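## Task

With the forceps T1, move yellow vial 4 from well E2 of vial rack R1 into well F5 of tube carrier TC, resting on the bottom of that well. At the end T1 must be back in holder H1 with both tips in a single slot and H1 upright on its base. Every other vial must still stand in its own well, and R1 and TC must sit in their nests. Nothing may count as done if it only stays put because the robot holds it, so release everything and pull the arms away.

## Robot and tools

Setup. Two six-joint arms with parallel grippers, left_arm and right_arm, work over a table. Well labels (row letters, column numbers, a triangle marking A1) are printed on top of R1 and TC. TC sits between the arms. Vials are lifted by their caps using the forceps T1, which live in holder H1.

Scene frame. Origin on the table top midway between the arms, +z up, +x out over the table, left_arm on the +y side. The names left and right do not refer to image sides. Arm bases: left_arm at (-0.049, +0.282, 0) m, quat_wxyz (+0.999, 0, 0, +0.054); right_arm at (-0.050, -0.358, 0) m, quat_wxyz (+0.998, 0, 0, +0.058). Gripper frame: fingers point along its +z, open and close along its y. The reported hand point lies between the pads, roughly 1 cm back from the fingertips.

execute_actions. Argument actions is a list holding zero or one item. Empty list: returns the state without commanding anything. A move item is {"rows": [[...]], "steps": n} with n from 1 to 15 (default 15), each step 1/30 s; row k is used on step k and the final row repeats to fill the remaining steps. A wait item is {"steps": n}, n up to 300, counted from the previous result; it sends nothing new. Optional pictures (boolean) decides whether camera images come back; by default they do. A refused call moves nothing.

Row layout. Every row is one flat list of 14 numbers covering both arms, even if only one moves: left_arm waist, shoulder, elbow, wrist pitch, wrist yaw, wrist roll, grip, then the same seven for right_arm. The six joint values are absolute target angles in radians, in the same form as Joint positions prints them, not offsets. Stated ranges per arm: waist -2.618 to 3.054, shoulder 0.000 to 3.142, elbow 0.000 to 3.142, wrist pitch -1.571 to 1.571, wrist yaw -1.571 to 1.571, wrist roll -2.094 to 2.094. True ends may differ by up to 0.036 rad. A target more than 0.036 rad beyond a stated end, and farther out than the joint's last reading, gets the call refused; a target past the real end is clipped there, and the result may then report joint sent to its limit (possibly about an earlier action). The grip value is an absolute command from -1 (closed) to +1 (fully open).

Motion behaviour. Each step, a joint's target is kept within a fixed lead of its measured angle: 0.202 rad waist, 0.258 shoulder, 0.238 elbow, 0.573 wrist pitch, 0.522 wrist yaw and roll. If targets would put the hand over 70 mm from where it is, they are scaled back. Friction can leave a joint up to about 0.031 rad short, and smaller changes may not move it. Between calls the arms keep heading for the last row sent until they settle or a step is HELD.

Gripping. grip_measured uses the same -1..+1 scale. Pads meet near -0.94; each millimetre of object width adds about 0.0208. Per-gripper offset up to about 0.02. Commanding below the contact reading squeezes harder, up to roughly 50 to 62 N per pad; on a rigid flat object the reading settles at most about 0.21 below the contact value. Keep sending the same closing number to keep hold. Thin parts under about 5 mm get less force.

Results. The state line gives each hand's end_effector_position (m) and end_effector_quat_wxyz in the scene frame; it can be off, more so at long reach. Joint positions lists six angles (rad) plus gripper opening in metres (0.093 open to 0.000 closed; on a held rigid object it can read up to about 12 mm under the width). Joint velocities give rates. Joint torques are total drive outputs with offsets and noise, not clean contact signals. HELD marks steps where a row was not fully sent; joint command not followed means the clearance check altered targets. MOTOR HOT appears from 75 °C; OVER-TEMPERATURE FAULT reports an arm stop (90 °C pauses the arm; 100 °C makes it drop and go limp). Holding loads heats motors.

Other tools. zoom_image takes camera (cam_head_left, cam_head_right, cam_left_wrist, cam_right_wrist, each 504x504) and region [x0, y0, x1, y1] in pixels from the top-left, at most 504 by 504, and enlarges that part of the latest image. read_manual returns only URDF licence text. finished_scene with scene (1 or 2) ends that scene irreversibly and reports success; the next scene's task then appears.

Avoid: knocking anything off the table, dropping or yanking vials or forceps, slamming, pressing hard into objects, and letting the arms collide or push on each other. Expect occasional brief tugs on held parts or pushes on loose items. Finish with grippers open and away from all parts.

Each tool is called as name(argument=value, ...) on one line, values as JSON.

## Session

execute_actions(actions=[])

Scene clock: 0.00 s of 12600.00 s.
left_arm: end_effector_position=(+0.5177, +0.4265, +0.1530) grip_measured=+1.000 end_effector_quat_wxyz=(+0.300, -0.556, +0.701, -0.332) | right_arm: end_effector_position=(+0.0785, -0.1489, +0.1240) grip_measured=+0.991 end_effector_quat_wxyz=(-0.063, +0.898, -0.351, -0.259)
Joint positions: left_arm=[ 0.258  2.124  1.741 -0.333  0.418 -1.168  0.093] | right_arm=[ 0.559  1.561  1.177 -1.353 -0.515 -1.766  0.093]
Joint velocities: left_arm=[-0.002  0.012  0.007  0.007  0.037 -0.007  0.   ] | right_arm=[-0.017 -0.002  0.002  0.007 -0.037 -0.007  0.   ]
Joint torques (N m, as the arm reports them, + toward a larger angle): no reading
Motor temperatures (°C, as the motors report them): left_arm=[23 24 24 24 23 24] | right_arm=[23 25 23 23 22 24]

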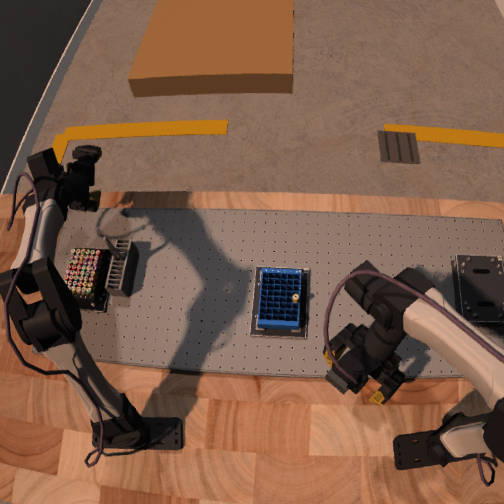

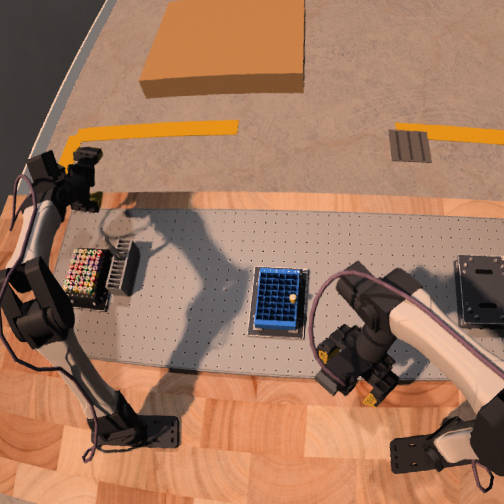

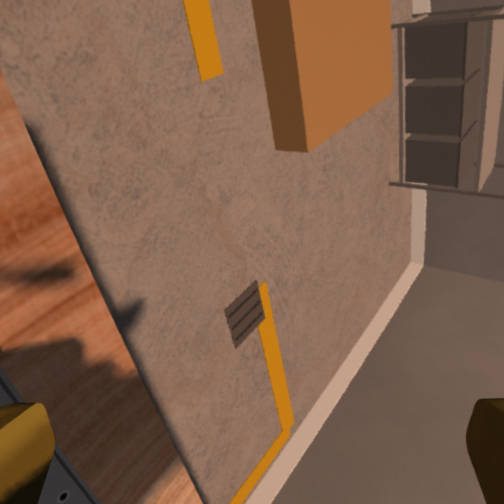

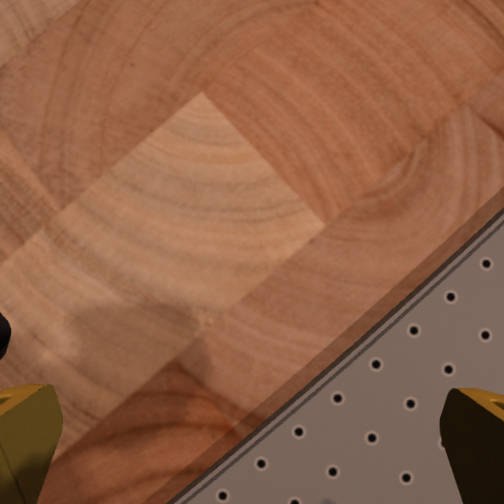

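zoom_image(camera="cam_head_left", region=[40, 220, 160, 320])

zoom_image(camera="cam_head_left", region=[230, 250, 330, 350])

Region (40, 220, 160, 320) of cam_head_left's 504x504 image, scaled by 4.200, with more detail than that image has.

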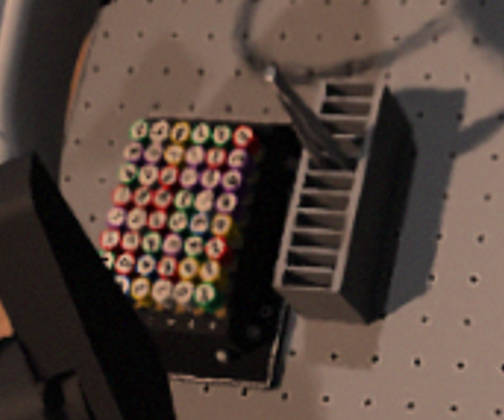

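Region (230, 250, 330, 350) of cam_head_left's 504x504 image, scaled by 5.040, with more detail than that image has.

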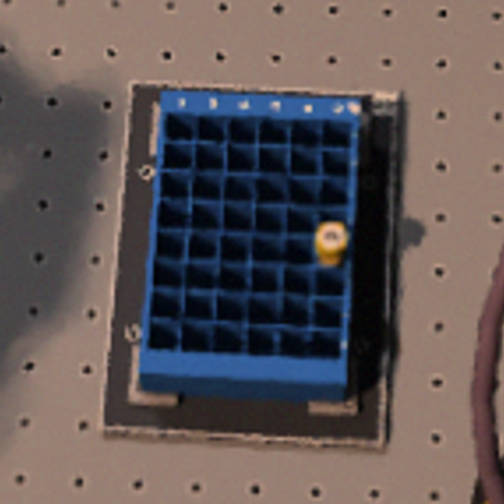

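execute_actions(actions=[{"rows":[[0.2,1.711,1.742,-1.1,0,0,1,0.559,1.561,1.177,-1.353,-0.515,-1.766,1]],"steps":15}], pictures=false)

execute_actions(actions=[{"steps":45}])

Scene clock: 20.60 s of 12600.00 s.
left_arm: end_effector_position=(+0.3603, +0.4099, +0.2547) grip_measured=+1.000 end_effector_quat_wxyz=(+0.303, -0.217, +0.928, +0.007) | right_arm: end_effector_position=(+0.0785, -0.1489, +0.1240) grip_measured=+0.991 end_effector_quat_wxyz=(-0.063, +0.898, -0.351, -0.259)
Joint positions: left_arm=[ 0.208  1.678  1.746 -1.024  0.037 -0.154  0.093] | right_arm=[ 0.559  1.561  1.177 -1.353 -0.515 -1.766  0.093]
Joint velocities: left_arm=[-0.007  0.168 -0.017 -0.505 -0.227  0.916  0.   ] | right_arm=[-0.002  0.007 -0.022 -0.051 -0.007  0.022  0.   ]
Joint torques (N m, as the arm reports them, + toward a larger angle): left_arm=[-1.4  -7.22  8.04  1.37 -0.01  0.06] | right_arm=[-0.1  -5.54  6.09 -0.09 -0.38 -0.03]
Motor temperatures (°C, as the motors report them): left_arm=[23 33 27 27 23 24] | right_arm=[23 27 25 23 22 24]
Steps of this call (steps 1 to 90: nothing new was sent; then 17.10 s passed at rest; steps 91 to 105: all 15 steps of this action). Readings (joint positions):
91: left_arm=[0.254 2.109 1.741 -0.375 0.375 -1.113] | right_arm=[0.559 1.561 1.177 -1.353 -0.515 -1.766]
92: left_arm=[0.248 2.081 1.735 -0.457 0.323 -1.049] | right_arm=[0.559 1.561 1.177 -1.353 -0.515 -1.766]
94: left_arm=[0.235 2.008 1.730 -0.605 0.250 -0.928] | right_arm=[0.559 1.561 1.177 -1.353 -0.515 -1.766]
98: left_arm=[0.215 1.826 1.730 -0.817 0.144 -0.657] | right_arm=[0.559 1.561 1.177 -1.353 -0.515 -1.766]
105: the state above

Scene clock: 22.10 s of 12600.00 s.
left_arm: end_effector_position=(+0.3500, +0.4116, +0.2331) grip_measured=+1.000 end_effector_quat_wxyz=(+0.253, -0.155, +0.954, +0.036) | right_arm: end_effector_position=(+0.0785, -0.1489, +0.1240) grip_measured=+0.991 end_effector_quat_wxyz=(-0.063, +0.898, -0.351, -0.259)
Joint positions: left_arm=[ 0.208  1.71   1.746 -1.09   0.008 -0.007  0.093] | right_arm=[ 0.559  1.561  1.177 -1.353 -0.515 -1.766  0.093]
Joint velocities: left_arm=[-0.017  0.007 -0.002 -0.051  0.037 -0.037  0.   ] | right_arm=[ 0.002 -0.002 -0.037  0.007 -0.081 -0.007 -0.   ]
Joint torques (N m, as the arm reports them, + toward a larger angle): left_arm=[-1.07 -9.49  7.9   1.19 -0.05  0.08] | right_arm=[-0.22 -5.49  6.09 -0.07 -0.37 -0.04]
Motor temperatures (°C, as the motors report them): left_arm=[23 33 27 27 23 24] | right_arm=[23 27 25 23 22 24]
Steps of this call (steps 1 to 30: the robot went on to your last target; steps 31 to 45: nothing new was sent). Readings (joint positions):
1: left_arm=[0.208 1.684 1.746 -1.038 0.030 -0.125] | right_arm=[0.559 1.561 1.177 -1.353 -0.515 -1.766]
2: left_arm=[0.208 1.691 1.746 -1.050 0.026 -0.101] | right_arm=[0.559 1.561 1.177 -1.353 -0.515 -1.766]
4: left_arm=[0.208 1.703 1.746 -1.066 0.019 -0.067] | right_arm=[0.559 1.561 1.177 -1.353 -0.515 -1.766]
8: left_arm=[0.208 1.710 1.746 -1.083 0.012 -0.031] | right_arm=[0.559 1.561 1.177 -1.353 -0.515 -1.766]
45: the state above
All arms were judged still, so your last target was given up. Only a new action makes them travel on or press farther. Fingers that are still opening or closing keep moving.

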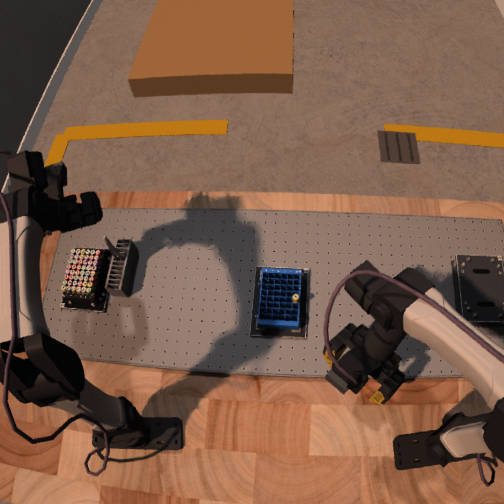

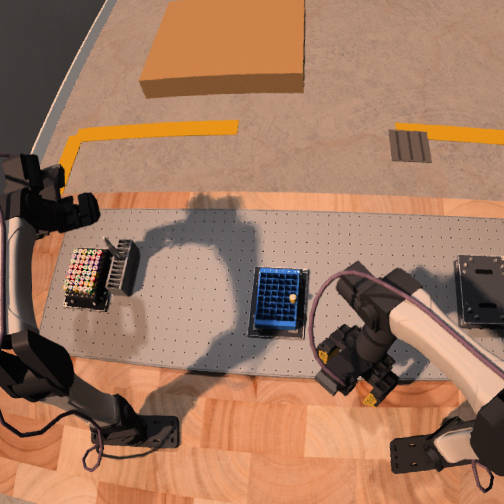

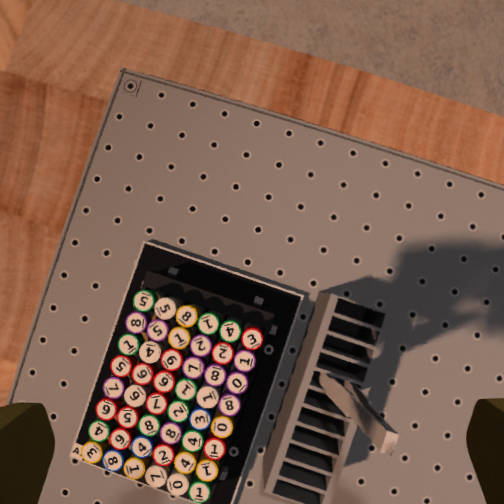

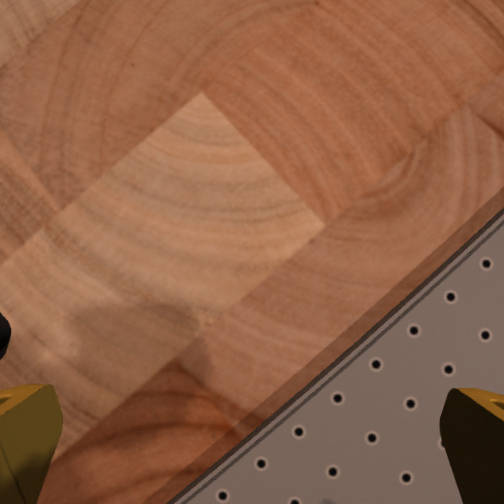

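execute_actions(actions=[{"rows":[[0.061,1.64,1.343,-1.274,0,0.169,1,0.559,1.561,1.177,-1.353,-0.515,-1.766,1]],"steps":15}], pictures=false)

execute_actions(actions=[{"steps":40}])

Scene clock: 33.17 s of 12600.00 s.
left_arm: end_effector_position=(+0.2386, +0.3316, +0.1137) grip_measured=+1.000 end_effector_quat_wxyz=(-0.005, -0.009, +1.000, -0.002) | right_arm: end_effector_position=(+0.0785, -0.1489, +0.1240) grip_measured=+0.991 end_effector_quat_wxyz=(-0.063, +0.898, -0.351, -0.259)
Joint positions: left_arm=[ 0.063  1.656  1.335 -1.26   0.002  0.153  0.093] | right_arm=[ 0.559  1.561  1.177 -1.353 -0.515 -1.766  0.093]
Joint velocities: left_arm=[ 0.002  0.002 -0.022 -0.066 -0.022  0.066  0.   ] | right_arm=[-0.002 -0.017  0.022 -0.007 -0.037  0.066  0.001]
Joint torques (N m, as the arm reports them, + toward a larger angle): left_arm=[-0.72 -9.77  8.15  0.16  0.04  0.1 ] | right_arm=[-0.25 -5.53  6.11 -0.07 -0.44  0.03]
Motor temperatures (°C, as the motors report them): left_arm=[23 33 28 27 23 24] | right_arm=[23 27 26 23 22 24]
Steps of this call (steps 1 to 90: nothing new was sent; then 7.57 s passed at rest; steps 91 to 105: all 15 steps of this action). Readings (joint positions):
91: left_arm=[0.198 1.701 1.721 -1.083 0.001 0.010] | right_arm=[0.559 1.561 1.177 -1.353 -0.515 -1.766]
92: left_arm=[0.178 1.682 1.675 -1.089 -0.003 0.029] | right_arm=[0.559 1.561 1.177 -1.353 -0.515 -1.766]
94: left_arm=[0.122 1.655 1.570 -1.125 -0.002 0.063] | right_arm=[0.559 1.561 1.177 -1.353 -0.515 -1.766]
98: left_arm=[0.065 1.653 1.368 -1.210 0.002 0.120] | right_arm=[0.559 1.561 1.177 -1.353 -0.515 -1.766]
105: the state above

Scene clock: 34.50 s of 12600.00 s.
left_arm: end_effector_position=(+0.2385, +0.3316, +0.1137) grip_measured=+1.000 end_effector_quat_wxyz=(-0.005, -0.005, +1.000, -0.002) | right_arm: end_effector_position=(+0.0785, -0.1489, +0.1240) grip_measured=+0.991 end_effector_quat_wxyz=(-0.063, +0.898, -0.351, -0.259)
Joint positions: left_arm=[ 0.063  1.656  1.335 -1.261  0.002  0.162  0.093] | right_arm=[ 0.559  1.561  1.177 -1.353 -0.515 -1.766  0.093]
Joint velocities: left_arm=[-0.007  0.002 -0.007  0.007 -0.007  0.081  0.   ] | right_arm=[-0.002  0.002  0.002 -0.051 -0.066 -0.066  0.   ]
Joint torques (N m, as the arm reports them, + toward a larger angle): left_arm=[-0.72 -9.67  8.18  0.19  0.01  0.1 ] | right_arm=[-0.13 -5.52  6.15 -0.06 -0.36 -0.02]
Motor temperatures (°C, as the motors report them): left_arm=[23 33 28 27 23 24] | right_arm=[23 27 26 23 22 24]
Steps of this call (steps 1 to 15: the robot went on to your last target; steps 16 to 40: nothing new was sent). Readings (joint positions):
1: left_arm=[0.063 1.656 1.335 -1.260 0.002 0.155] | right_arm=[0.559 1.561 1.177 -1.353 -0.515 -1.766]
2: left_arm=[0.063 1.656 1.335 -1.260 0.002 0.157] | right_arm=[0.559 1.561 1.177 -1.353 -0.515 -1.766]
4: left_arm=[0.063 1.656 1.335 -1.261 0.002 0.158] | right_arm=[0.559 1.561 1.177 -1.353 -0.515 -1.766]
8: left_arm=[0.063 1.656 1.335 -1.261 0.002 0.161] | right_arm=[0.559 1.561 1.177 -1.353 -0.515 -1.766]
40: the state above
All arms were judged still, so your last target was given up. Only a new action makes them travel on or press farther. Fingers that are still opening or closing keep moving.

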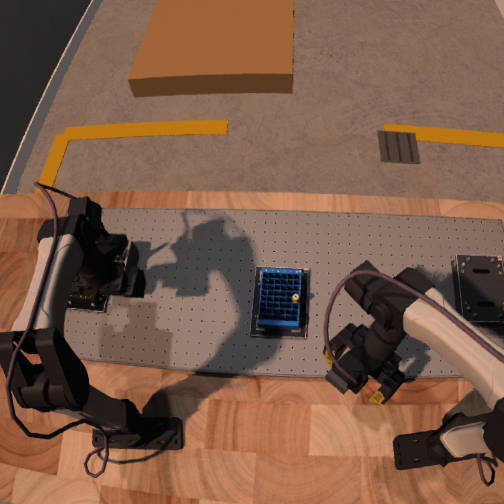

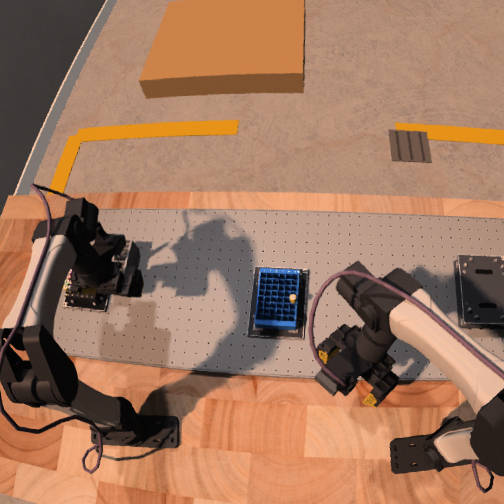

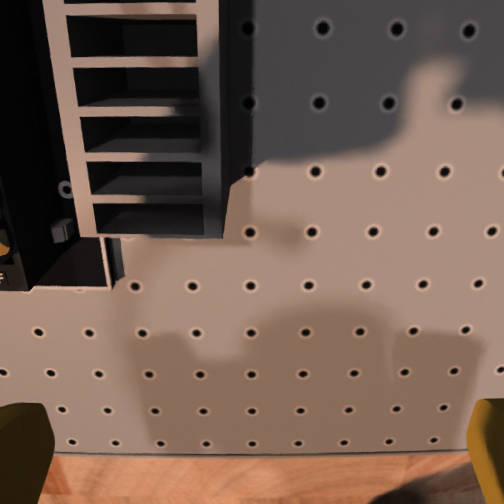

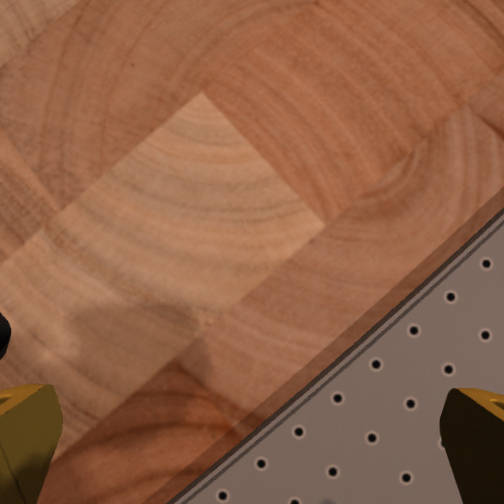

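execute_actions(actions=[{"rows":[[0.092,1.645,1.605,-1.52,0,0.2,1,0.559,1.561,1.177,-1.353,-0.515,-1.766,1]],"steps":15}], pictures=false)

execute_actions(actions=[{"rows":[[0.092,2.06,2.11,-1.57,0,0.2,1,0.559,1.561,1.177,-1.353,-0.515,-1.766,1]],"steps":15}], pictures=false)

execute_actions(actions=[{"steps":30}])

Scene clock: 40.60 s of 12600.00 s.
left_arm: end_effector_position=(+0.2395, +0.3380, +0.1859) grip_measured=+1.000 end_effector_quat_wxyz=(+0.019, -0.001, +1.000, +0.003) | right_arm: end_effector_position=(+0.0785, -0.1489, +0.1240) grip_measured=+0.991 end_effector_quat_wxyz=(-0.063, +0.898, -0.351, -0.259)
Joint positions: left_arm=[ 0.084  1.637  1.601 -1.498  0.002  0.192  0.093] | right_arm=[ 0.559  1.561  1.177 -1.353 -0.515 -1.766  0.093]
Joint velocities: left_arm=[-0.022 -0.022 -0.007 -0.095  0.007 -0.007  0.   ] | right_arm=[-0.012 -0.007 -0.007 -0.037  0.007  0.007  0.002]
Joint torques (N m, as the arm reports them, + toward a larger angle): left_arm=[ 0.06 -7.4   7.62  0.28  0.03  0.06] | right_arm=[-0.08 -5.66  6.11 -0.11 -0.43 -0.05]
Motor temperatures (°C, as the motors report them): left_arm=[23 33 28 26 23 24] | right_arm=[23 28 26 23 22 24]
Steps of this call (steps 1 to 90: nothing new was sent; then 2.60 s passed at rest; steps 91 to 105: all 15 steps of this action). Readings (joint positions):
91: left_arm=[0.065 1.664 1.371 -1.307 0.002 0.167] | right_arm=[0.559 1.561 1.177 -1.353 -0.515 -1.766]
92: left_arm=[0.070 1.678 1.436 -1.365 0.002 0.173] | right_arm=[0.559 1.561 1.177 -1.353 -0.515 -1.766]
94: left_arm=[0.080 1.672 1.546 -1.403 0.002 0.180] | right_arm=[0.559 1.561 1.177 -1.353 -0.515 -1.766]
98: left_arm=[0.084 1.635 1.601 -1.450 0.002 0.187] | right_arm=[0.559 1.561 1.177 -1.353 -0.515 -1.766]
105: the state above

Scene clock: 41.10 s of 12600.00 s.
left_arm: end_effector_position=(+0.3464, +0.3589, +0.1628) grip_measured=+1.000 end_effector_quat_wxyz=(+0.018, +0.000, +1.000, +0.002) | right_arm: end_effector_position=(+0.0785, -0.1489, +0.1240) grip_measured=+0.991 end_effector_quat_wxyz=(-0.063, +0.898, -0.351, -0.259)
Joint positions: left_arm=[ 0.084  2.082  2.087 -1.54   0.002  0.193  0.093] | right_arm=[ 0.559  1.561  1.177 -1.353 -0.515 -1.766  0.093]
Joint velocities: left_arm=[-0.002 -0.12   0.066 -0.037 -0.051  0.007  0.   ] | right_arm=[-0.007 -0.027 -0.002  0.007  0.007 -0.007  0.   ]
Joint torques (N m, as the arm reports them, + toward a larger angle): left_arm=[  0.   -13.82   8.98   0.24   0.02   0.1 ] | right_arm=[-0.21 -5.48  6.05 -0.08 -0.35  0.02]
Motor temperatures (°C, as the motors report them): left_arm=[23 34 28 26 23 24] | right_arm=[23 28 26 23 22 24]
joint sent to its limit (left arm) — the command would take joint 4 (wrist pitch) past its lower limit, so that joint was sent only as far as its limit.
Steps of this call (steps 1 to 15: all 15 steps of this action). Readings (joint positions):
1: left_arm=[0.084 1.672 1.648 -1.540 0.002 0.192] | right_arm=[0.559 1.561 1.177 -1.353 -0.515 -1.766]
2: left_arm=[0.084 1.736 1.736 -1.559 0.002 0.193] | right_arm=[0.559 1.561 1.177 -1.353 -0.515 -1.766]
4: left_arm=[0.084 1.895 1.924 -1.557 0.002 0.193] | right_arm=[0.559 1.561 1.177 -1.353 -0.515 -1.766]
8: left_arm=[0.084 2.081 2.072 -1.518 0.002 0.193] | right_arm=[0.559 1.561 1.177 -1.353 -0.515 -1.766]
15: the state above

Scene clock: 42.10 s of 12600.00 s.
left_arm: end_effector_position=(+0.3451, +0.3587, +0.1667) grip_measured=+1.000 end_effector_quat_wxyz=(+0.020, +0.000, +1.000, +0.003) | right_arm: end_effector_position=(+0.0785, -0.1489, +0.1240) grip_measured=+0.991 end_effector_quat_wxyz=(-0.063, +0.898, -0.351, -0.259)
Joint positions: left_arm=[ 0.084  2.074  2.091 -1.547  0.002  0.193  0.093] | right_arm=[ 0.559  1.561  1.177 -1.353 -0.515 -1.766  0.093]
Joint velocities: left_arm=[-0.007 -0.012  0.002 -0.066 -0.022 -0.022  0.   ] | right_arm=[-0.007 -0.002 -0.007 -0.022  0.022  0.037 -0.001]
Joint torques (N m, as the arm reports them, + toward a larger angle): left_arm=[  0.07 -13.58   9.03   0.32   0.02   0.1 ] | right_arm=[-0.08 -5.68  6.17 -0.07 -0.45 -0.03]
Motor temperatures (°C, as the motors report them): left_arm=[23 34 28 26 23 24] | right_arm=[23 28 26 23 22 24]
joint sent to its limit (left arm) — the command would take joint 4 (wrist pitch) past its lower limit, so that joint was sent only as far as its limit.
Steps of this call (steps 1 to 15: the robot went on to your last target; steps 16 to 30: nothing new was sent). Readings (joint positions):
1: left_arm=[0.084 2.078 2.089 -1.542 0.002 0.193] | right_arm=[0.559 1.561 1.177 -1.353 -0.515 -1.766]
2: left_arm=[0.084 2.076 2.090 -1.543 0.002 0.193] | right_arm=[0.559 1.561 1.177 -1.353 -0.515 -1.766]
4: left_arm=[0.084 2.074 2.091 -1.544 0.002 0.193] | right_arm=[0.559 1.561 1.177 -1.353 -0.515 -1.766]
8: left_arm=[0.084 2.074 2.091 -1.546 0.002 0.193] | right_arm=[0.559 1.561 1.177 -1.353 -0.515 -1.766]
30: the state above
All arms were judged still, so your last target was given up. Only a new action makes them travel on or press farther. Fingers that are still opening or closing keep moving.

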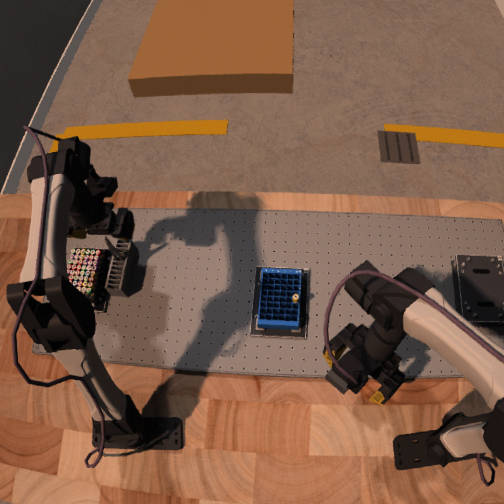

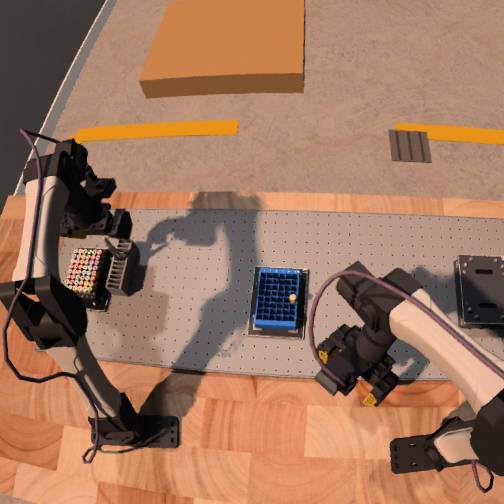

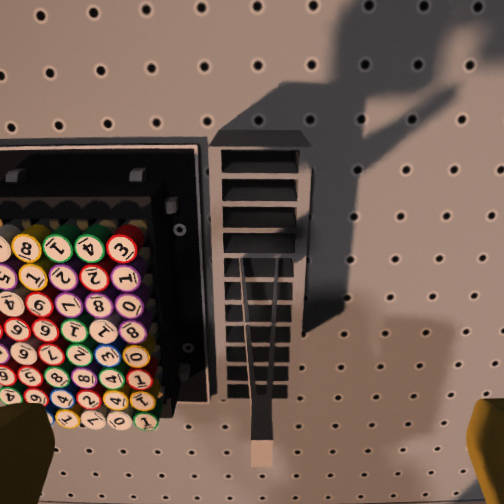

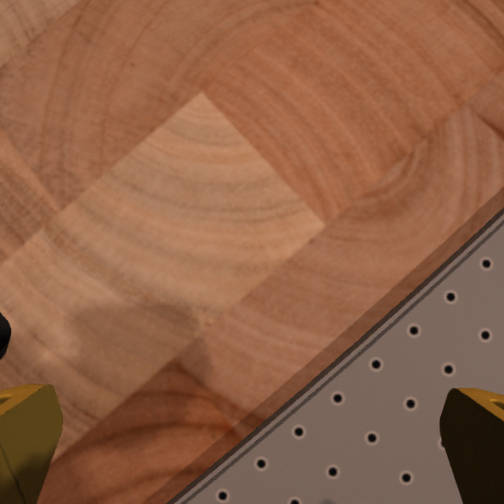

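execute_actions(actions=[{"rows":[[0.084,2.04,1.82,-1.335,0,0.2,1,0.559,1.561,1.177,-1.353,-0.515,-1.766,1]],"steps":15}], pictures=false)

execute_actions(actions=[{"steps":25}])

Scene clock: 47.10 s of 12600.00 s.
left_arm: end_effector_position=(+0.3349, +0.3567, +0.1059) grip_measured=+1.000 end_effector_quat_wxyz=(-0.010, +0.000, +1.000, -0.003) | right_arm: end_effector_position=(+0.0785, -0.1489, +0.1240) grip_measured=+0.991 end_effector_quat_wxyz=(-0.063, +0.898, -0.351, -0.259)
Joint positions: left_arm=[ 0.084  2.057  1.822 -1.356  0.002  0.193  0.093] | right_arm=[ 0.559  1.561  1.177 -1.353 -0.515 -1.766  0.093]
Joint velocities: left_arm=[-0.007 -0.002 -0.027 -0.022  0.037  0.007  0.   ] | right_arm=[-0.012 -0.002  0.002 -0.095  0.051  0.051 -0.   ]
Joint torques (N m, as the arm reports them, + toward a larger angle): left_arm=[ -0.45 -13.91   7.23   0.38  -0.02   0.11] | right_arm=[-0.17 -5.49  5.99 -0.07 -0.39 -0.04]
Motor temperatures (°C, as the motors report them): left_arm=[23 35 29 26 23 24] | right_arm=[23 28 26 23 22 24]
Steps of this call (steps 1 to 90: nothing new was sent; then 1.50 s passed at rest; steps 91 to 105: all 15 steps of this action). Readings (joint positions):
91: left_arm=[0.084 2.060 2.046 -1.506 0.002 0.193] | right_arm=[0.559 1.561 1.177 -1.353 -0.515 -1.766]
92: left_arm=[0.084 2.036 1.974 -1.460 0.002 0.193] | right_arm=[0.559 1.561 1.177 -1.353 -0.515 -1.766]
94: left_arm=[0.084 2.030 1.875 -1.429 0.002 0.193] | right_arm=[0.559 1.561 1.177 -1.353 -0.515 -1.766]
98: left_arm=[0.084 2.059 1.822 -1.391 0.002 0.193] | right_arm=[0.559 1.561 1.177 -1.353 -0.515 -1.766]
105: the state above

Scene clock: 47.93 s of 12600.00 s.
left_arm: end_effector_position=(+0.3367, +0.3570, +0.1059) grip_measured=+1.000 end_effector_quat_wxyz=(-0.006, +0.000, +1.000, -0.002) | right_arm: end_effector_position=(+0.0785, -0.1489, +0.1240) grip_measured=+0.991 end_effector_quat_wxyz=(-0.063, +0.898, -0.351, -0.259)
Joint positions: left_arm=[ 0.084  2.057  1.822 -1.349  0.002  0.193  0.093] | right_arm=[ 0.559  1.561  1.177 -1.353 -0.515 -1.766  0.093]
Joint velocities: left_arm=[ 0.002  0.002 -0.012 -0.037 -0.051 -0.037  0.   ] | right_arm=[ 0.007 -0.012 -0.007 -0.081  0.037 -0.081 -0.001]
Joint torques (N m, as the arm reports them, + toward a larger angle): left_arm=[ -0.58 -13.9    7.5    0.45  -0.02   0.07] | right_arm=[-0.03 -5.54  6.09 -0.06 -0.38  0.01]
Motor temperatures (°C, as the motors report them): left_arm=[23 35 29 26 23 24] | right_arm=[23 28 26 23 22 24]
Steps of this call (steps 1 to 15: the robot went on to your last target; steps 16 to 25: nothing new was sent). Readings (joint positions):
1: left_arm=[0.084 2.057 1.822 -1.355 0.002 0.193] | right_arm=[0.559 1.561 1.177 -1.353 -0.515 -1.766]
2: left_arm=[0.084 2.057 1.822 -1.353 0.002 0.193] | right_arm=[0.559 1.561 1.177 -1.353 -0.515 -1.766]
4: left_arm=[0.084 2.057 1.822 -1.351 0.002 0.193] | right_arm=[0.559 1.561 1.177 -1.353 -0.515 -1.766]
8: left_arm=[0.084 2.057 1.822 -1.350 0.002 0.193] | right_arm=[0.559 1.561 1.177 -1.353 -0.515 -1.766]
25: the state above
All arms were judged still, so your last target was given up. Only a new action makes them travel on or press farther. Fingers that are still opening or closing keep moving.

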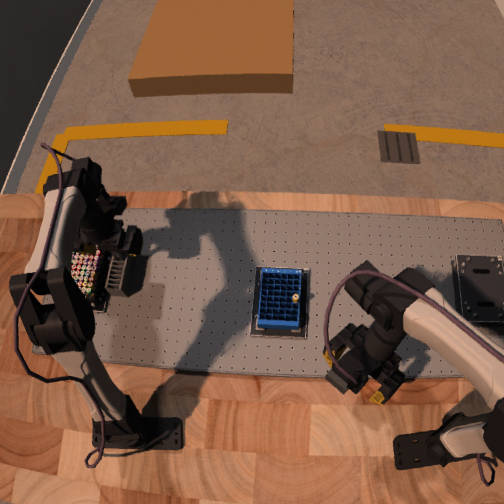

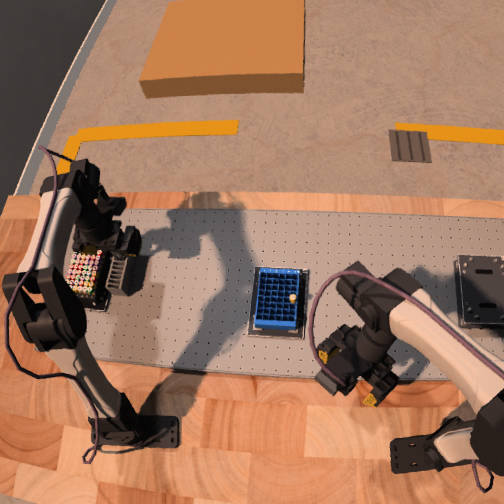

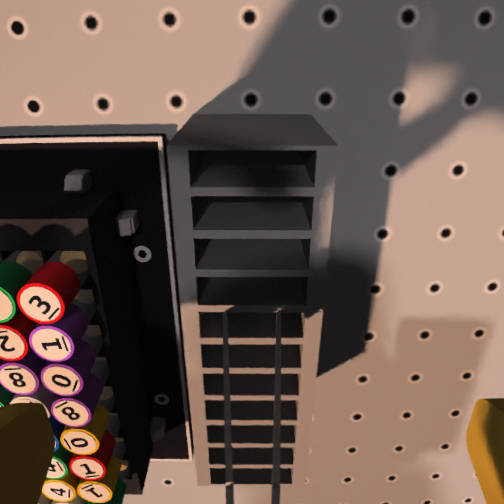

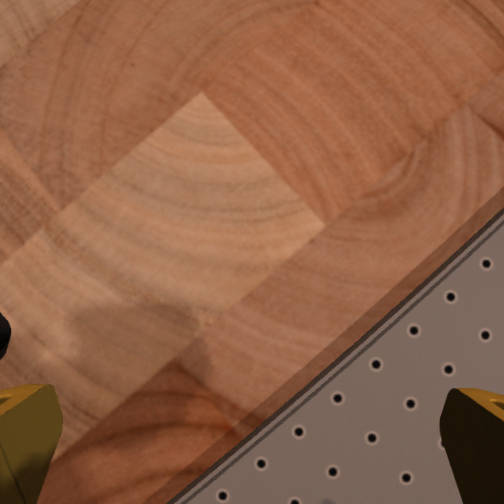

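execute_actions(actions=[{"rows":[[0.084,2.04,1.82,-1.335,0,0.2,-0.72,0.559,1.561,1.177,-1.353,-0.515,-1.766,1]],"steps":15}], pictures=false)

execute_actions(actions=[{"steps":20}])

Scene clock: 50.57 s of 12600.00 s.
left_arm: end_effector_position=(+0.3367, +0.3570, +0.1059) grip_measured=-0.718 end_effector_quat_wxyz=(-0.006, +0.000, +1.000, -0.002) | right_arm: end_effector_position=(+0.0785, -0.1489, +0.1240) grip_measured=+0.991 end_effector_quat_wxyz=(-0.063, +0.898, -0.351, -0.259)
Joint positions: left_arm=[ 0.084  2.057  1.822 -1.349  0.002  0.193  0.011] | right_arm=[ 0.559  1.561  1.177 -1.353 -0.515 -1.766  0.093]
Joint velocities: left_arm=[-0.012 -0.022 -0.012  0.022 -0.037 -0.022  0.001] | right_arm=[-0.022 -0.007 -0.012 -0.007  0.022  0.051 -0.001]
Joint torques (N m, as the arm reports them, + toward a larger angle): left_arm=[ -0.65 -13.74   7.19   0.43   0.02   0.11] | right_arm=[-0.03 -5.65  6.14 -0.07 -0.43 -0.05]
Motor temperatures (°C, as the motors report them): left_arm=[23 36 29 26 23 24] | right_arm=[23 28 27 23 22 24]
Steps of this call (steps 1 to 64: nothing new was sent; steps 65 to 79: all 15 steps of this action). Readings (joint positions):
65: left_arm=[0.084 2.057 1.822 -1.349 0.002 0.193] | right_arm=[0.559 1.561 1.177 -1.353 -0.515 -1.766]
66: left_arm=[0.084 2.057 1.822 -1.349 0.002 0.193] | right_arm=[0.559 1.561 1.177 -1.353 -0.515 -1.766]
68: left_arm=[0.084 2.057 1.822 -1.349 0.002 0.193] | right_arm=[0.559 1.561 1.177 -1.353 -0.515 -1.766]
72: left_arm=[0.084 2.057 1.822 -1.349 0.002 0.193] | right_arm=[0.559 1.561 1.177 -1.353 -0.515 -1.766]
79: the state above

Scene clock: 51.23 s of 12600.00 s.
left_arm: end_effector_position=(+0.3367, +0.3570, +0.1059) grip_measured=-0.718 end_effector_quat_wxyz=(-0.006, +0.000, +1.000, -0.002) | right_arm: end_effector_position=(+0.0785, -0.1489, +0.1240) grip_measured=+0.991 end_effector_quat_wxyz=(-0.063, +0.898, -0.351, -0.259)
Joint positions: left_arm=[ 0.084  2.057  1.822 -1.349  0.002  0.193  0.011] | right_arm=[ 0.559  1.561  1.177 -1.353 -0.515 -1.766  0.093]
Joint velocities: left_arm=[-0.012  0.002 -0.002 -0.022  0.022  0.051  0.   ] | right_arm=[-0.012 -0.002 -0.002 -0.066  0.081 -0.081 -0.001]
Joint torques (N m, as the arm reports them, + toward a larger angle): left_arm=[ -0.52 -13.8    7.42   0.42   0.05   0.05] | right_arm=[-0.19 -5.45  5.99 -0.1  -0.38 -0.07]
Motor temperatures (°C, as the motors report them): left_arm=[23 36 29 26 23 24] | right_arm=[23 28 27 23 22 24]
Steps of this call (steps 1 to 15: the robot went on to your last target; steps 16 to 20: nothing new was sent). Readings (joint positions):
1: left_arm=[0.084 2.057 1.822 -1.349 0.002 0.193] | right_arm=[0.559 1.561 1.177 -1.353 -0.515 -1.766]
2: left_arm=[0.084 2.057 1.822 -1.349 0.002 0.193] | right_arm=[0.559 1.561 1.177 -1.353 -0.515 -1.766]
4: left_arm=[0.084 2.057 1.822 -1.349 0.002 0.193] | right_arm=[0.559 1.561 1.177 -1.353 -0.515 -1.766]
8: left_arm=[0.084 2.057 1.822 -1.349 0.002 0.193] | right_arm=[0.559 1.561 1.177 -1.353 -0.515 -1.766]
20: the state above
All arms were judged still, so your last target was given up. Only a new action makes them travel on or press farther. Fingers that are still opening or closing keep moving.

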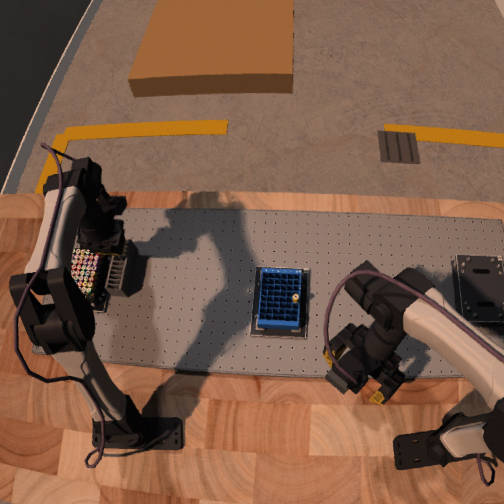

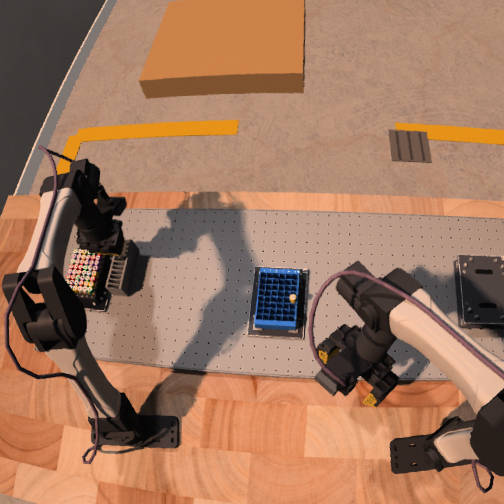

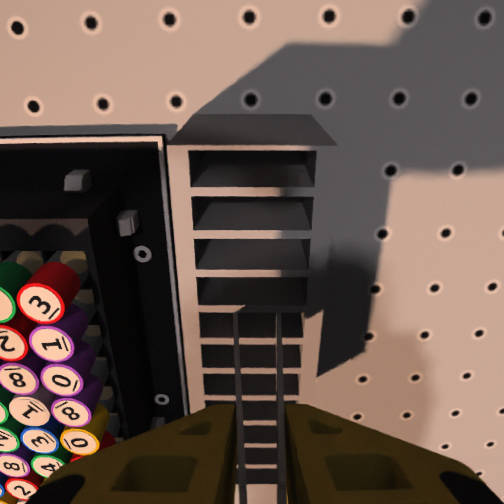

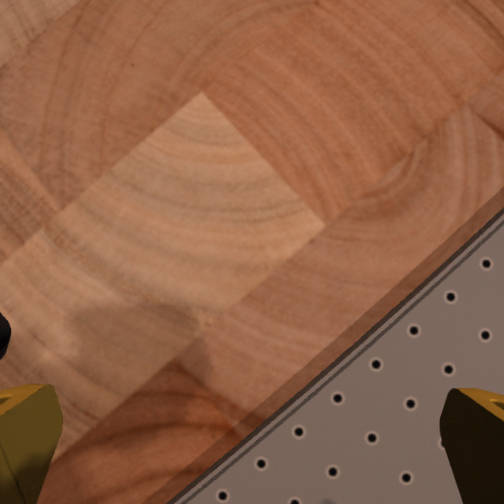

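execute_actions(actions=[{"rows":[[0.084,2.045,1.95,-1.45,0,0.2,-0.72,0.559,1.561,1.177,-1.353,-0.515,-1.766,1]],"steps":15}], pictures=false)

execute_actions(actions=[{"rows":[[0.084,2.05,2.09,-1.55,0,0.2,-0.72,0.559,1.561,1.177,-1.353,-0.515,-1.766,1]],"steps":15}], pictures=false)

execute_actions(actions=[{"steps":20}])

Scene clock: 56.17 s of 12600.00 s.
left_arm: end_effector_position=(+0.3417, +0.3580, +0.1366) grip_measured=-0.719 end_effector_quat_wxyz=(+0.011, +0.000, +1.000, +0.001) | right_arm: end_effector_position=(+0.0785, -0.1489, +0.1240) grip_measured=+0.991 end_effector_quat_wxyz=(-0.063, +0.898, -0.351, -0.259)
Joint positions: left_arm=[ 0.084  2.051  1.935 -1.433  0.002  0.194  0.011] | right_arm=[ 0.559  1.561  1.177 -1.353 -0.515 -1.766  0.093]
Joint velocities: left_arm=[-0.007 -0.002 -0.007 -0.066 -0.007  0.007 -0.   ] | right_arm=[-0.007 -0.007  0.007 -0.007  0.037 -0.022  0.   ]
Joint torques (N m, as the arm reports them, + toward a larger angle): left_arm=[ -0.66 -12.74   8.76   0.22   0.     0.08] | right_arm=[-0.06 -5.44  6.17 -0.14 -0.41 -0.04]
Motor temperatures (°C, as the motors report them): left_arm=[23 37 29 26 23 24] | right_arm=[23 28 27 23 22 24]
Steps of this call (steps 1 to 90: nothing new was sent; then 1.43 s passed at rest; steps 91 to 105: all 15 steps of this action). Readings (joint positions):
91: left_arm=[0.084 2.061 1.841 -1.368 0.002 0.193] | right_arm=[0.559 1.561 1.177 -1.353 -0.515 -1.766]
92: left_arm=[0.084 2.067 1.869 -1.388 0.002 0.194] | right_arm=[0.559 1.561 1.177 -1.353 -0.515 -1.766]
94: left_arm=[0.084 2.064 1.912 -1.401 0.002 0.194] | right_arm=[0.559 1.561 1.177 -1.353 -0.515 -1.766]
98: left_arm=[0.084 2.051 1.935 -1.417 0.002 0.194] | right_arm=[0.559 1.561 1.177 -1.353 -0.515 -1.766]
105: the state above

Scene clock: 56.67 s of 12600.00 s.
left_arm: end_effector_position=(+0.3446, +0.3586, +0.1708) grip_measured=-0.719 end_effector_quat_wxyz=(+0.029, +0.000, +1.000, +0.005) | right_arm: end_effector_position=(+0.0785, -0.1489, +0.1240) grip_measured=+0.991 end_effector_quat_wxyz=(-0.063, +0.898, -0.351, -0.259)
Joint positions: left_arm=[ 0.084  2.053  2.076 -1.533  0.002  0.194  0.011] | right_arm=[ 0.559  1.561  1.177 -1.353 -0.515 -1.766  0.093]
Joint velocities: left_arm=[ 0.007  0.007 -0.027 -0.037  0.007 -0.007 -0.001] | right_arm=[-0.012 -0.007 -0.007  0.081  0.037  0.022 -0.001]
Joint torques (N m, as the arm reports them, + toward a larger angle): left_arm=[ -0.64 -12.52   8.68   0.32   0.02   0.09] | right_arm=[ 0.   -5.53  6.12 -0.07 -0.39 -0.02]
Motor temperatures (°C, as the motors report them): left_arm=[23 37 29 26 23 24] | right_arm=[23 28 27 23 22 24]
Steps of this call (steps 1 to 15: all 15 steps of this action). Readings (joint positions):
1: left_arm=[0.084 2.057 1.960 -1.457 0.002 0.194] | right_arm=[0.559 1.561 1.177 -1.353 -0.515 -1.766]
2: left_arm=[0.084 2.067 1.998 -1.480 0.002 0.194] | right_arm=[0.559 1.561 1.177 -1.353 -0.515 -1.766]
4: left_arm=[0.084 2.067 2.049 -1.493 0.002 0.194] | right_arm=[0.559 1.561 1.177 -1.353 -0.515 -1.766]
8: left_arm=[0.084 2.053 2.076 -1.514 0.002 0.194] | right_arm=[0.559 1.561 1.177 -1.353 -0.515 -1.766]
15: the state above

Scene clock: 57.33 s of 12600.00 s.
left_arm: end_effector_position=(+0.3437, +0.3584, +0.1707) grip_measured=-0.719 end_effector_quat_wxyz=(+0.028, +0.000, +1.000, +0.004) | right_arm: end_effector_position=(+0.0785, -0.1489, +0.1240) grip_measured=+0.991 end_effector_quat_wxyz=(-0.063, +0.898, -0.351, -0.259)
Joint positions: left_arm=[ 0.084  2.053  2.076 -1.537  0.002  0.194  0.011] | right_arm=[ 0.559  1.561  1.177 -1.353 -0.515 -1.766  0.093]
Joint velocities: left_arm=[-0.007 -0.012 -0.017  0.037  0.037 -0.007  0.001] | right_arm=[-0.007  0.007  0.002  0.051 -0.037 -0.007  0.   ]
Joint torques (N m, as the arm reports them, + toward a larger angle): left_arm=[ -0.8  -12.45   8.42   0.29   0.02   0.1 ] | right_arm=[ 0.04 -5.35  6.21 -0.08 -0.35 -0.07]
Motor temperatures (°C, as the motors report them): left_arm=[23 37 29 26 23 24] | right_arm=[23 28 27 23 22 24]
Steps of this call (steps 1 to 15: the robot went on to your last target; steps 16 to 20: nothing new was sent). Readings (joint positions):
1: left_arm=[0.084 2.053 2.076 -1.535 0.002 0.194] | right_arm=[0.559 1.561 1.177 -1.353 -0.515 -1.766]
2: left_arm=[0.084 2.053 2.076 -1.535 0.002 0.194] | right_arm=[0.559 1.561 1.177 -1.353 -0.515 -1.766]
4: left_arm=[0.084 2.053 2.076 -1.536 0.002 0.194] | right_arm=[0.559 1.561 1.177 -1.353 -0.515 -1.766]
8: left_arm=[0.084 2.053 2.076 -1.537 0.002 0.194] | right_arm=[0.559 1.561 1.177 -1.353 -0.515 -1.766]
20: the state above
All arms were judged still, so your last target was given up. Only a new action makes them travel on or press farther. Fingers that are still opening or closing keep moving.

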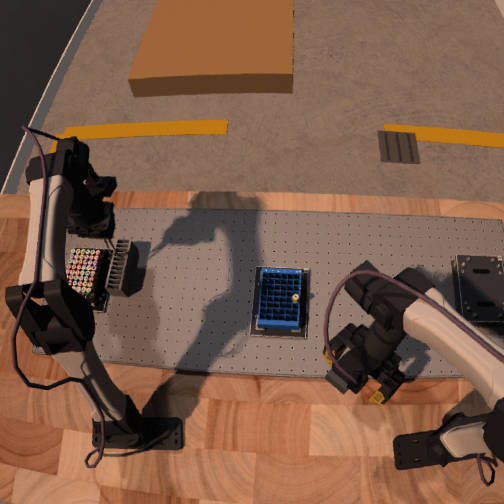

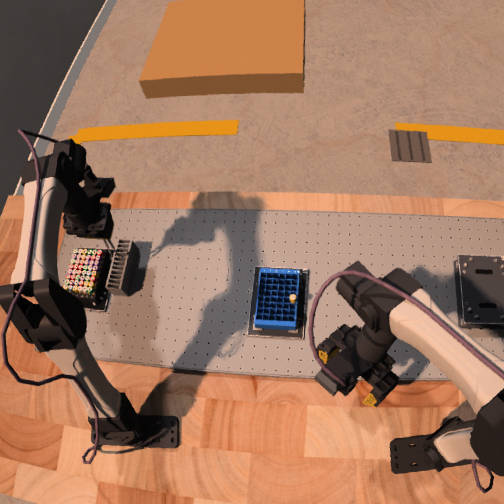

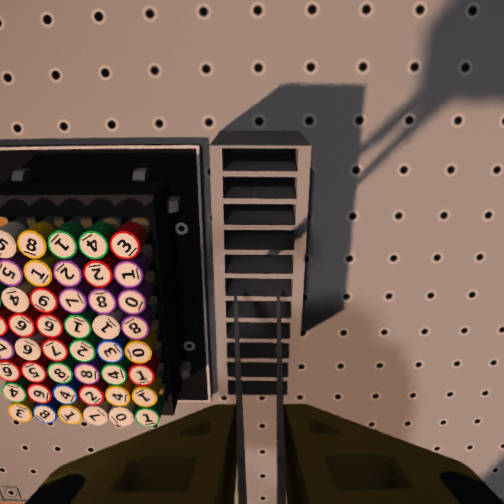

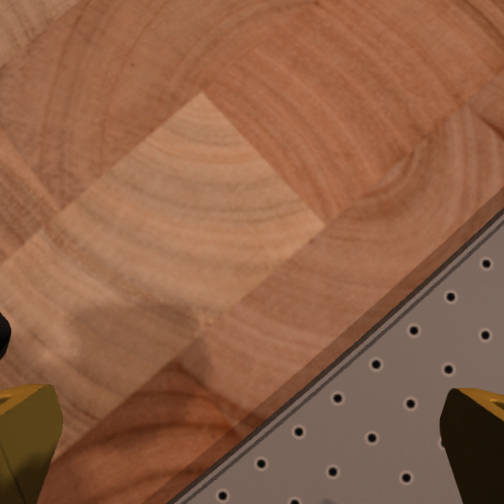

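execute_actions(actions=[{"rows":[[0.335,1.845,1.765,-1.48,0,0.445,-0.72,0.559,1.561,1.177,-1.353,-0.515,-1.766,1]],"steps":15}], pictures=false)

execute_actions(actions=[{"steps":25}])

Scene clock: 62.20 s of 12600.00 s.
left_arm: end_effector_position=(+0.2606, +0.4329, +0.1656) grip_measured=-0.719 end_effector_quat_wxyz=(-0.001, -0.012, +1.000, +0.003) | right_arm: end_effector_position=(+0.0785, -0.1489, +0.1240) grip_measured=+0.991 end_effector_quat_wxyz=(-0.063, +0.898, -0.351, -0.259)
Joint positions: left_arm=[ 0.342  1.858  1.783 -1.495 -0.006  0.427  0.011] | right_arm=[ 0.559  1.561  1.177 -1.353 -0.515 -1.766  0.093]
Joint velocities: left_arm=[-0.012 -0.007 -0.012  0.037 -0.022  0.139  0.001] | right_arm=[-0.002 -0.002  0.002  0.007  0.037 -0.037 -0.001]
Joint torques (N m, as the arm reports them, + toward a larger angle): left_arm=[ -1.03 -11.44   5.85   0.46   0.1    0.06] | right_arm=[-0.03 -5.41  5.95 -0.06 -0.4  -0.03]
Motor temperatures (°C, as the motors report them): left_arm=[23 38 29 25 23 24] | right_arm=[23 28 27 23 22 24]
Steps of this call (steps 1 to 90: nothing new was sent; then 1.37 s passed at rest; steps 91 to 105: all 15 steps of this action). Readings (joint positions):
91: left_arm=[0.099 2.030 2.036 -1.510 0.010 0.224] | right_arm=[0.559 1.561 1.177 -1.353 -0.515 -1.766]
92: left_arm=[0.128 1.991 1.967 -1.489 0.017 0.258] | right_arm=[0.559 1.561 1.177 -1.353 -0.515 -1.766]
94: left_arm=[0.230 1.918 1.852 -1.488 0.017 0.317] | right_arm=[0.559 1.561 1.177 -1.353 -0.515 -1.766]
98: left_arm=[0.361 1.861 1.783 -1.496 -0.009 0.387] | right_arm=[0.559 1.561 1.177 -1.353 -0.515 -1.766]
105: the state above

Scene clock: 63.03 s of 12600.00 s.
left_arm: end_effector_position=(+0.2607, +0.4329, +0.1656) grip_measured=-0.719 end_effector_quat_wxyz=(-0.001, -0.006, +1.000, +0.003) | right_arm: end_effector_position=(+0.0785, -0.1489, +0.1240) grip_measured=+0.991 end_effector_quat_wxyz=(-0.063, +0.898, -0.351, -0.259)
Joint positions: left_arm=[ 0.342  1.858  1.783 -1.494 -0.006  0.438  0.011] | right_arm=[ 0.559  1.561  1.177 -1.353 -0.515 -1.766  0.093]
Joint velocities: left_arm=[-0.007  0.017 -0.007  0.007  0.022 -0.037  0.   ] | right_arm=[ 0.007 -0.022 -0.002 -0.037 -0.022 -0.022 -0.   ]
Joint torques (N m, as the arm reports them, + toward a larger angle): left_arm=[ -1.23 -11.35   5.82   0.44   0.1    0.07] | right_arm=[-0.22 -5.48  6.06 -0.05 -0.43 -0.06]
Motor temperatures (°C, as the motors report them): left_arm=[23 38 29 25 23 24] | right_arm=[23 28 27 23 22 24]
Steps of this call (steps 1 to 25: the robot went on to your last target). Readings (joint positions):
1: left_arm=[0.342 1.858 1.783 -1.495 -0.006 0.429] | right_arm=[0.559 1.561 1.177 -1.353 -0.515 -1.766]
2: left_arm=[0.342 1.858 1.783 -1.495 -0.006 0.431] | right_arm=[0.559 1.561 1.177 -1.353 -0.515 -1.766]
4: left_arm=[0.342 1.858 1.783 -1.495 -0.006 0.433] | right_arm=[0.559 1.561 1.177 -1.353 -0.515 -1.766]
8: left_arm=[0.342 1.858 1.783 -1.494 -0.006 0.436] | right_arm=[0.559 1.561 1.177 -1.353 -0.515 -1.766]
25: the state above

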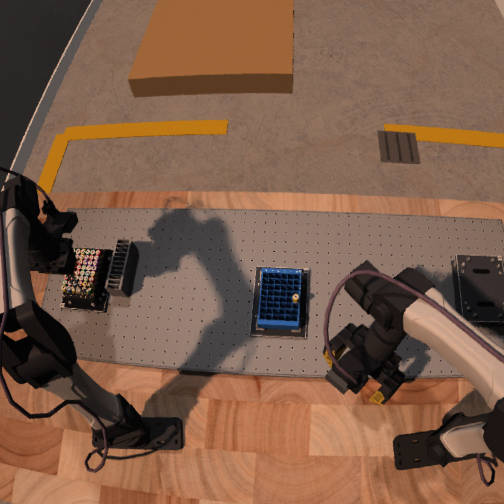

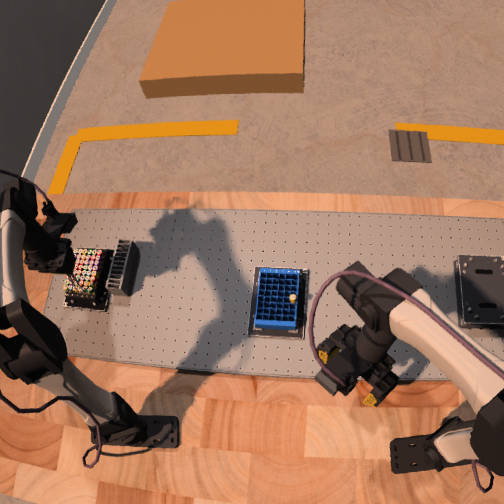

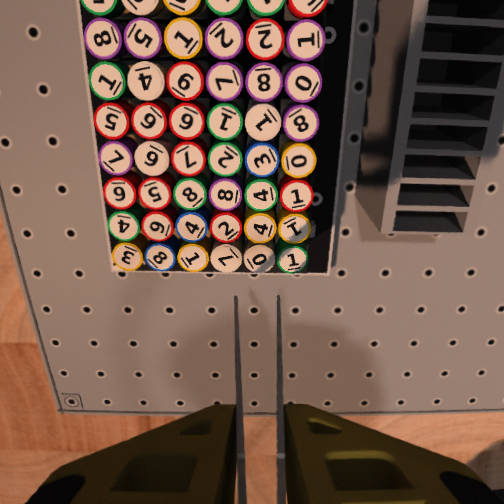

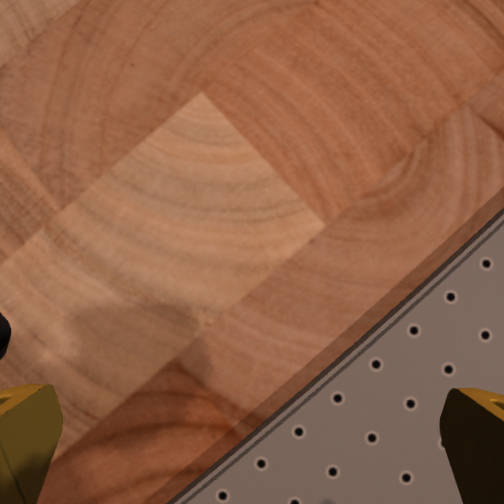

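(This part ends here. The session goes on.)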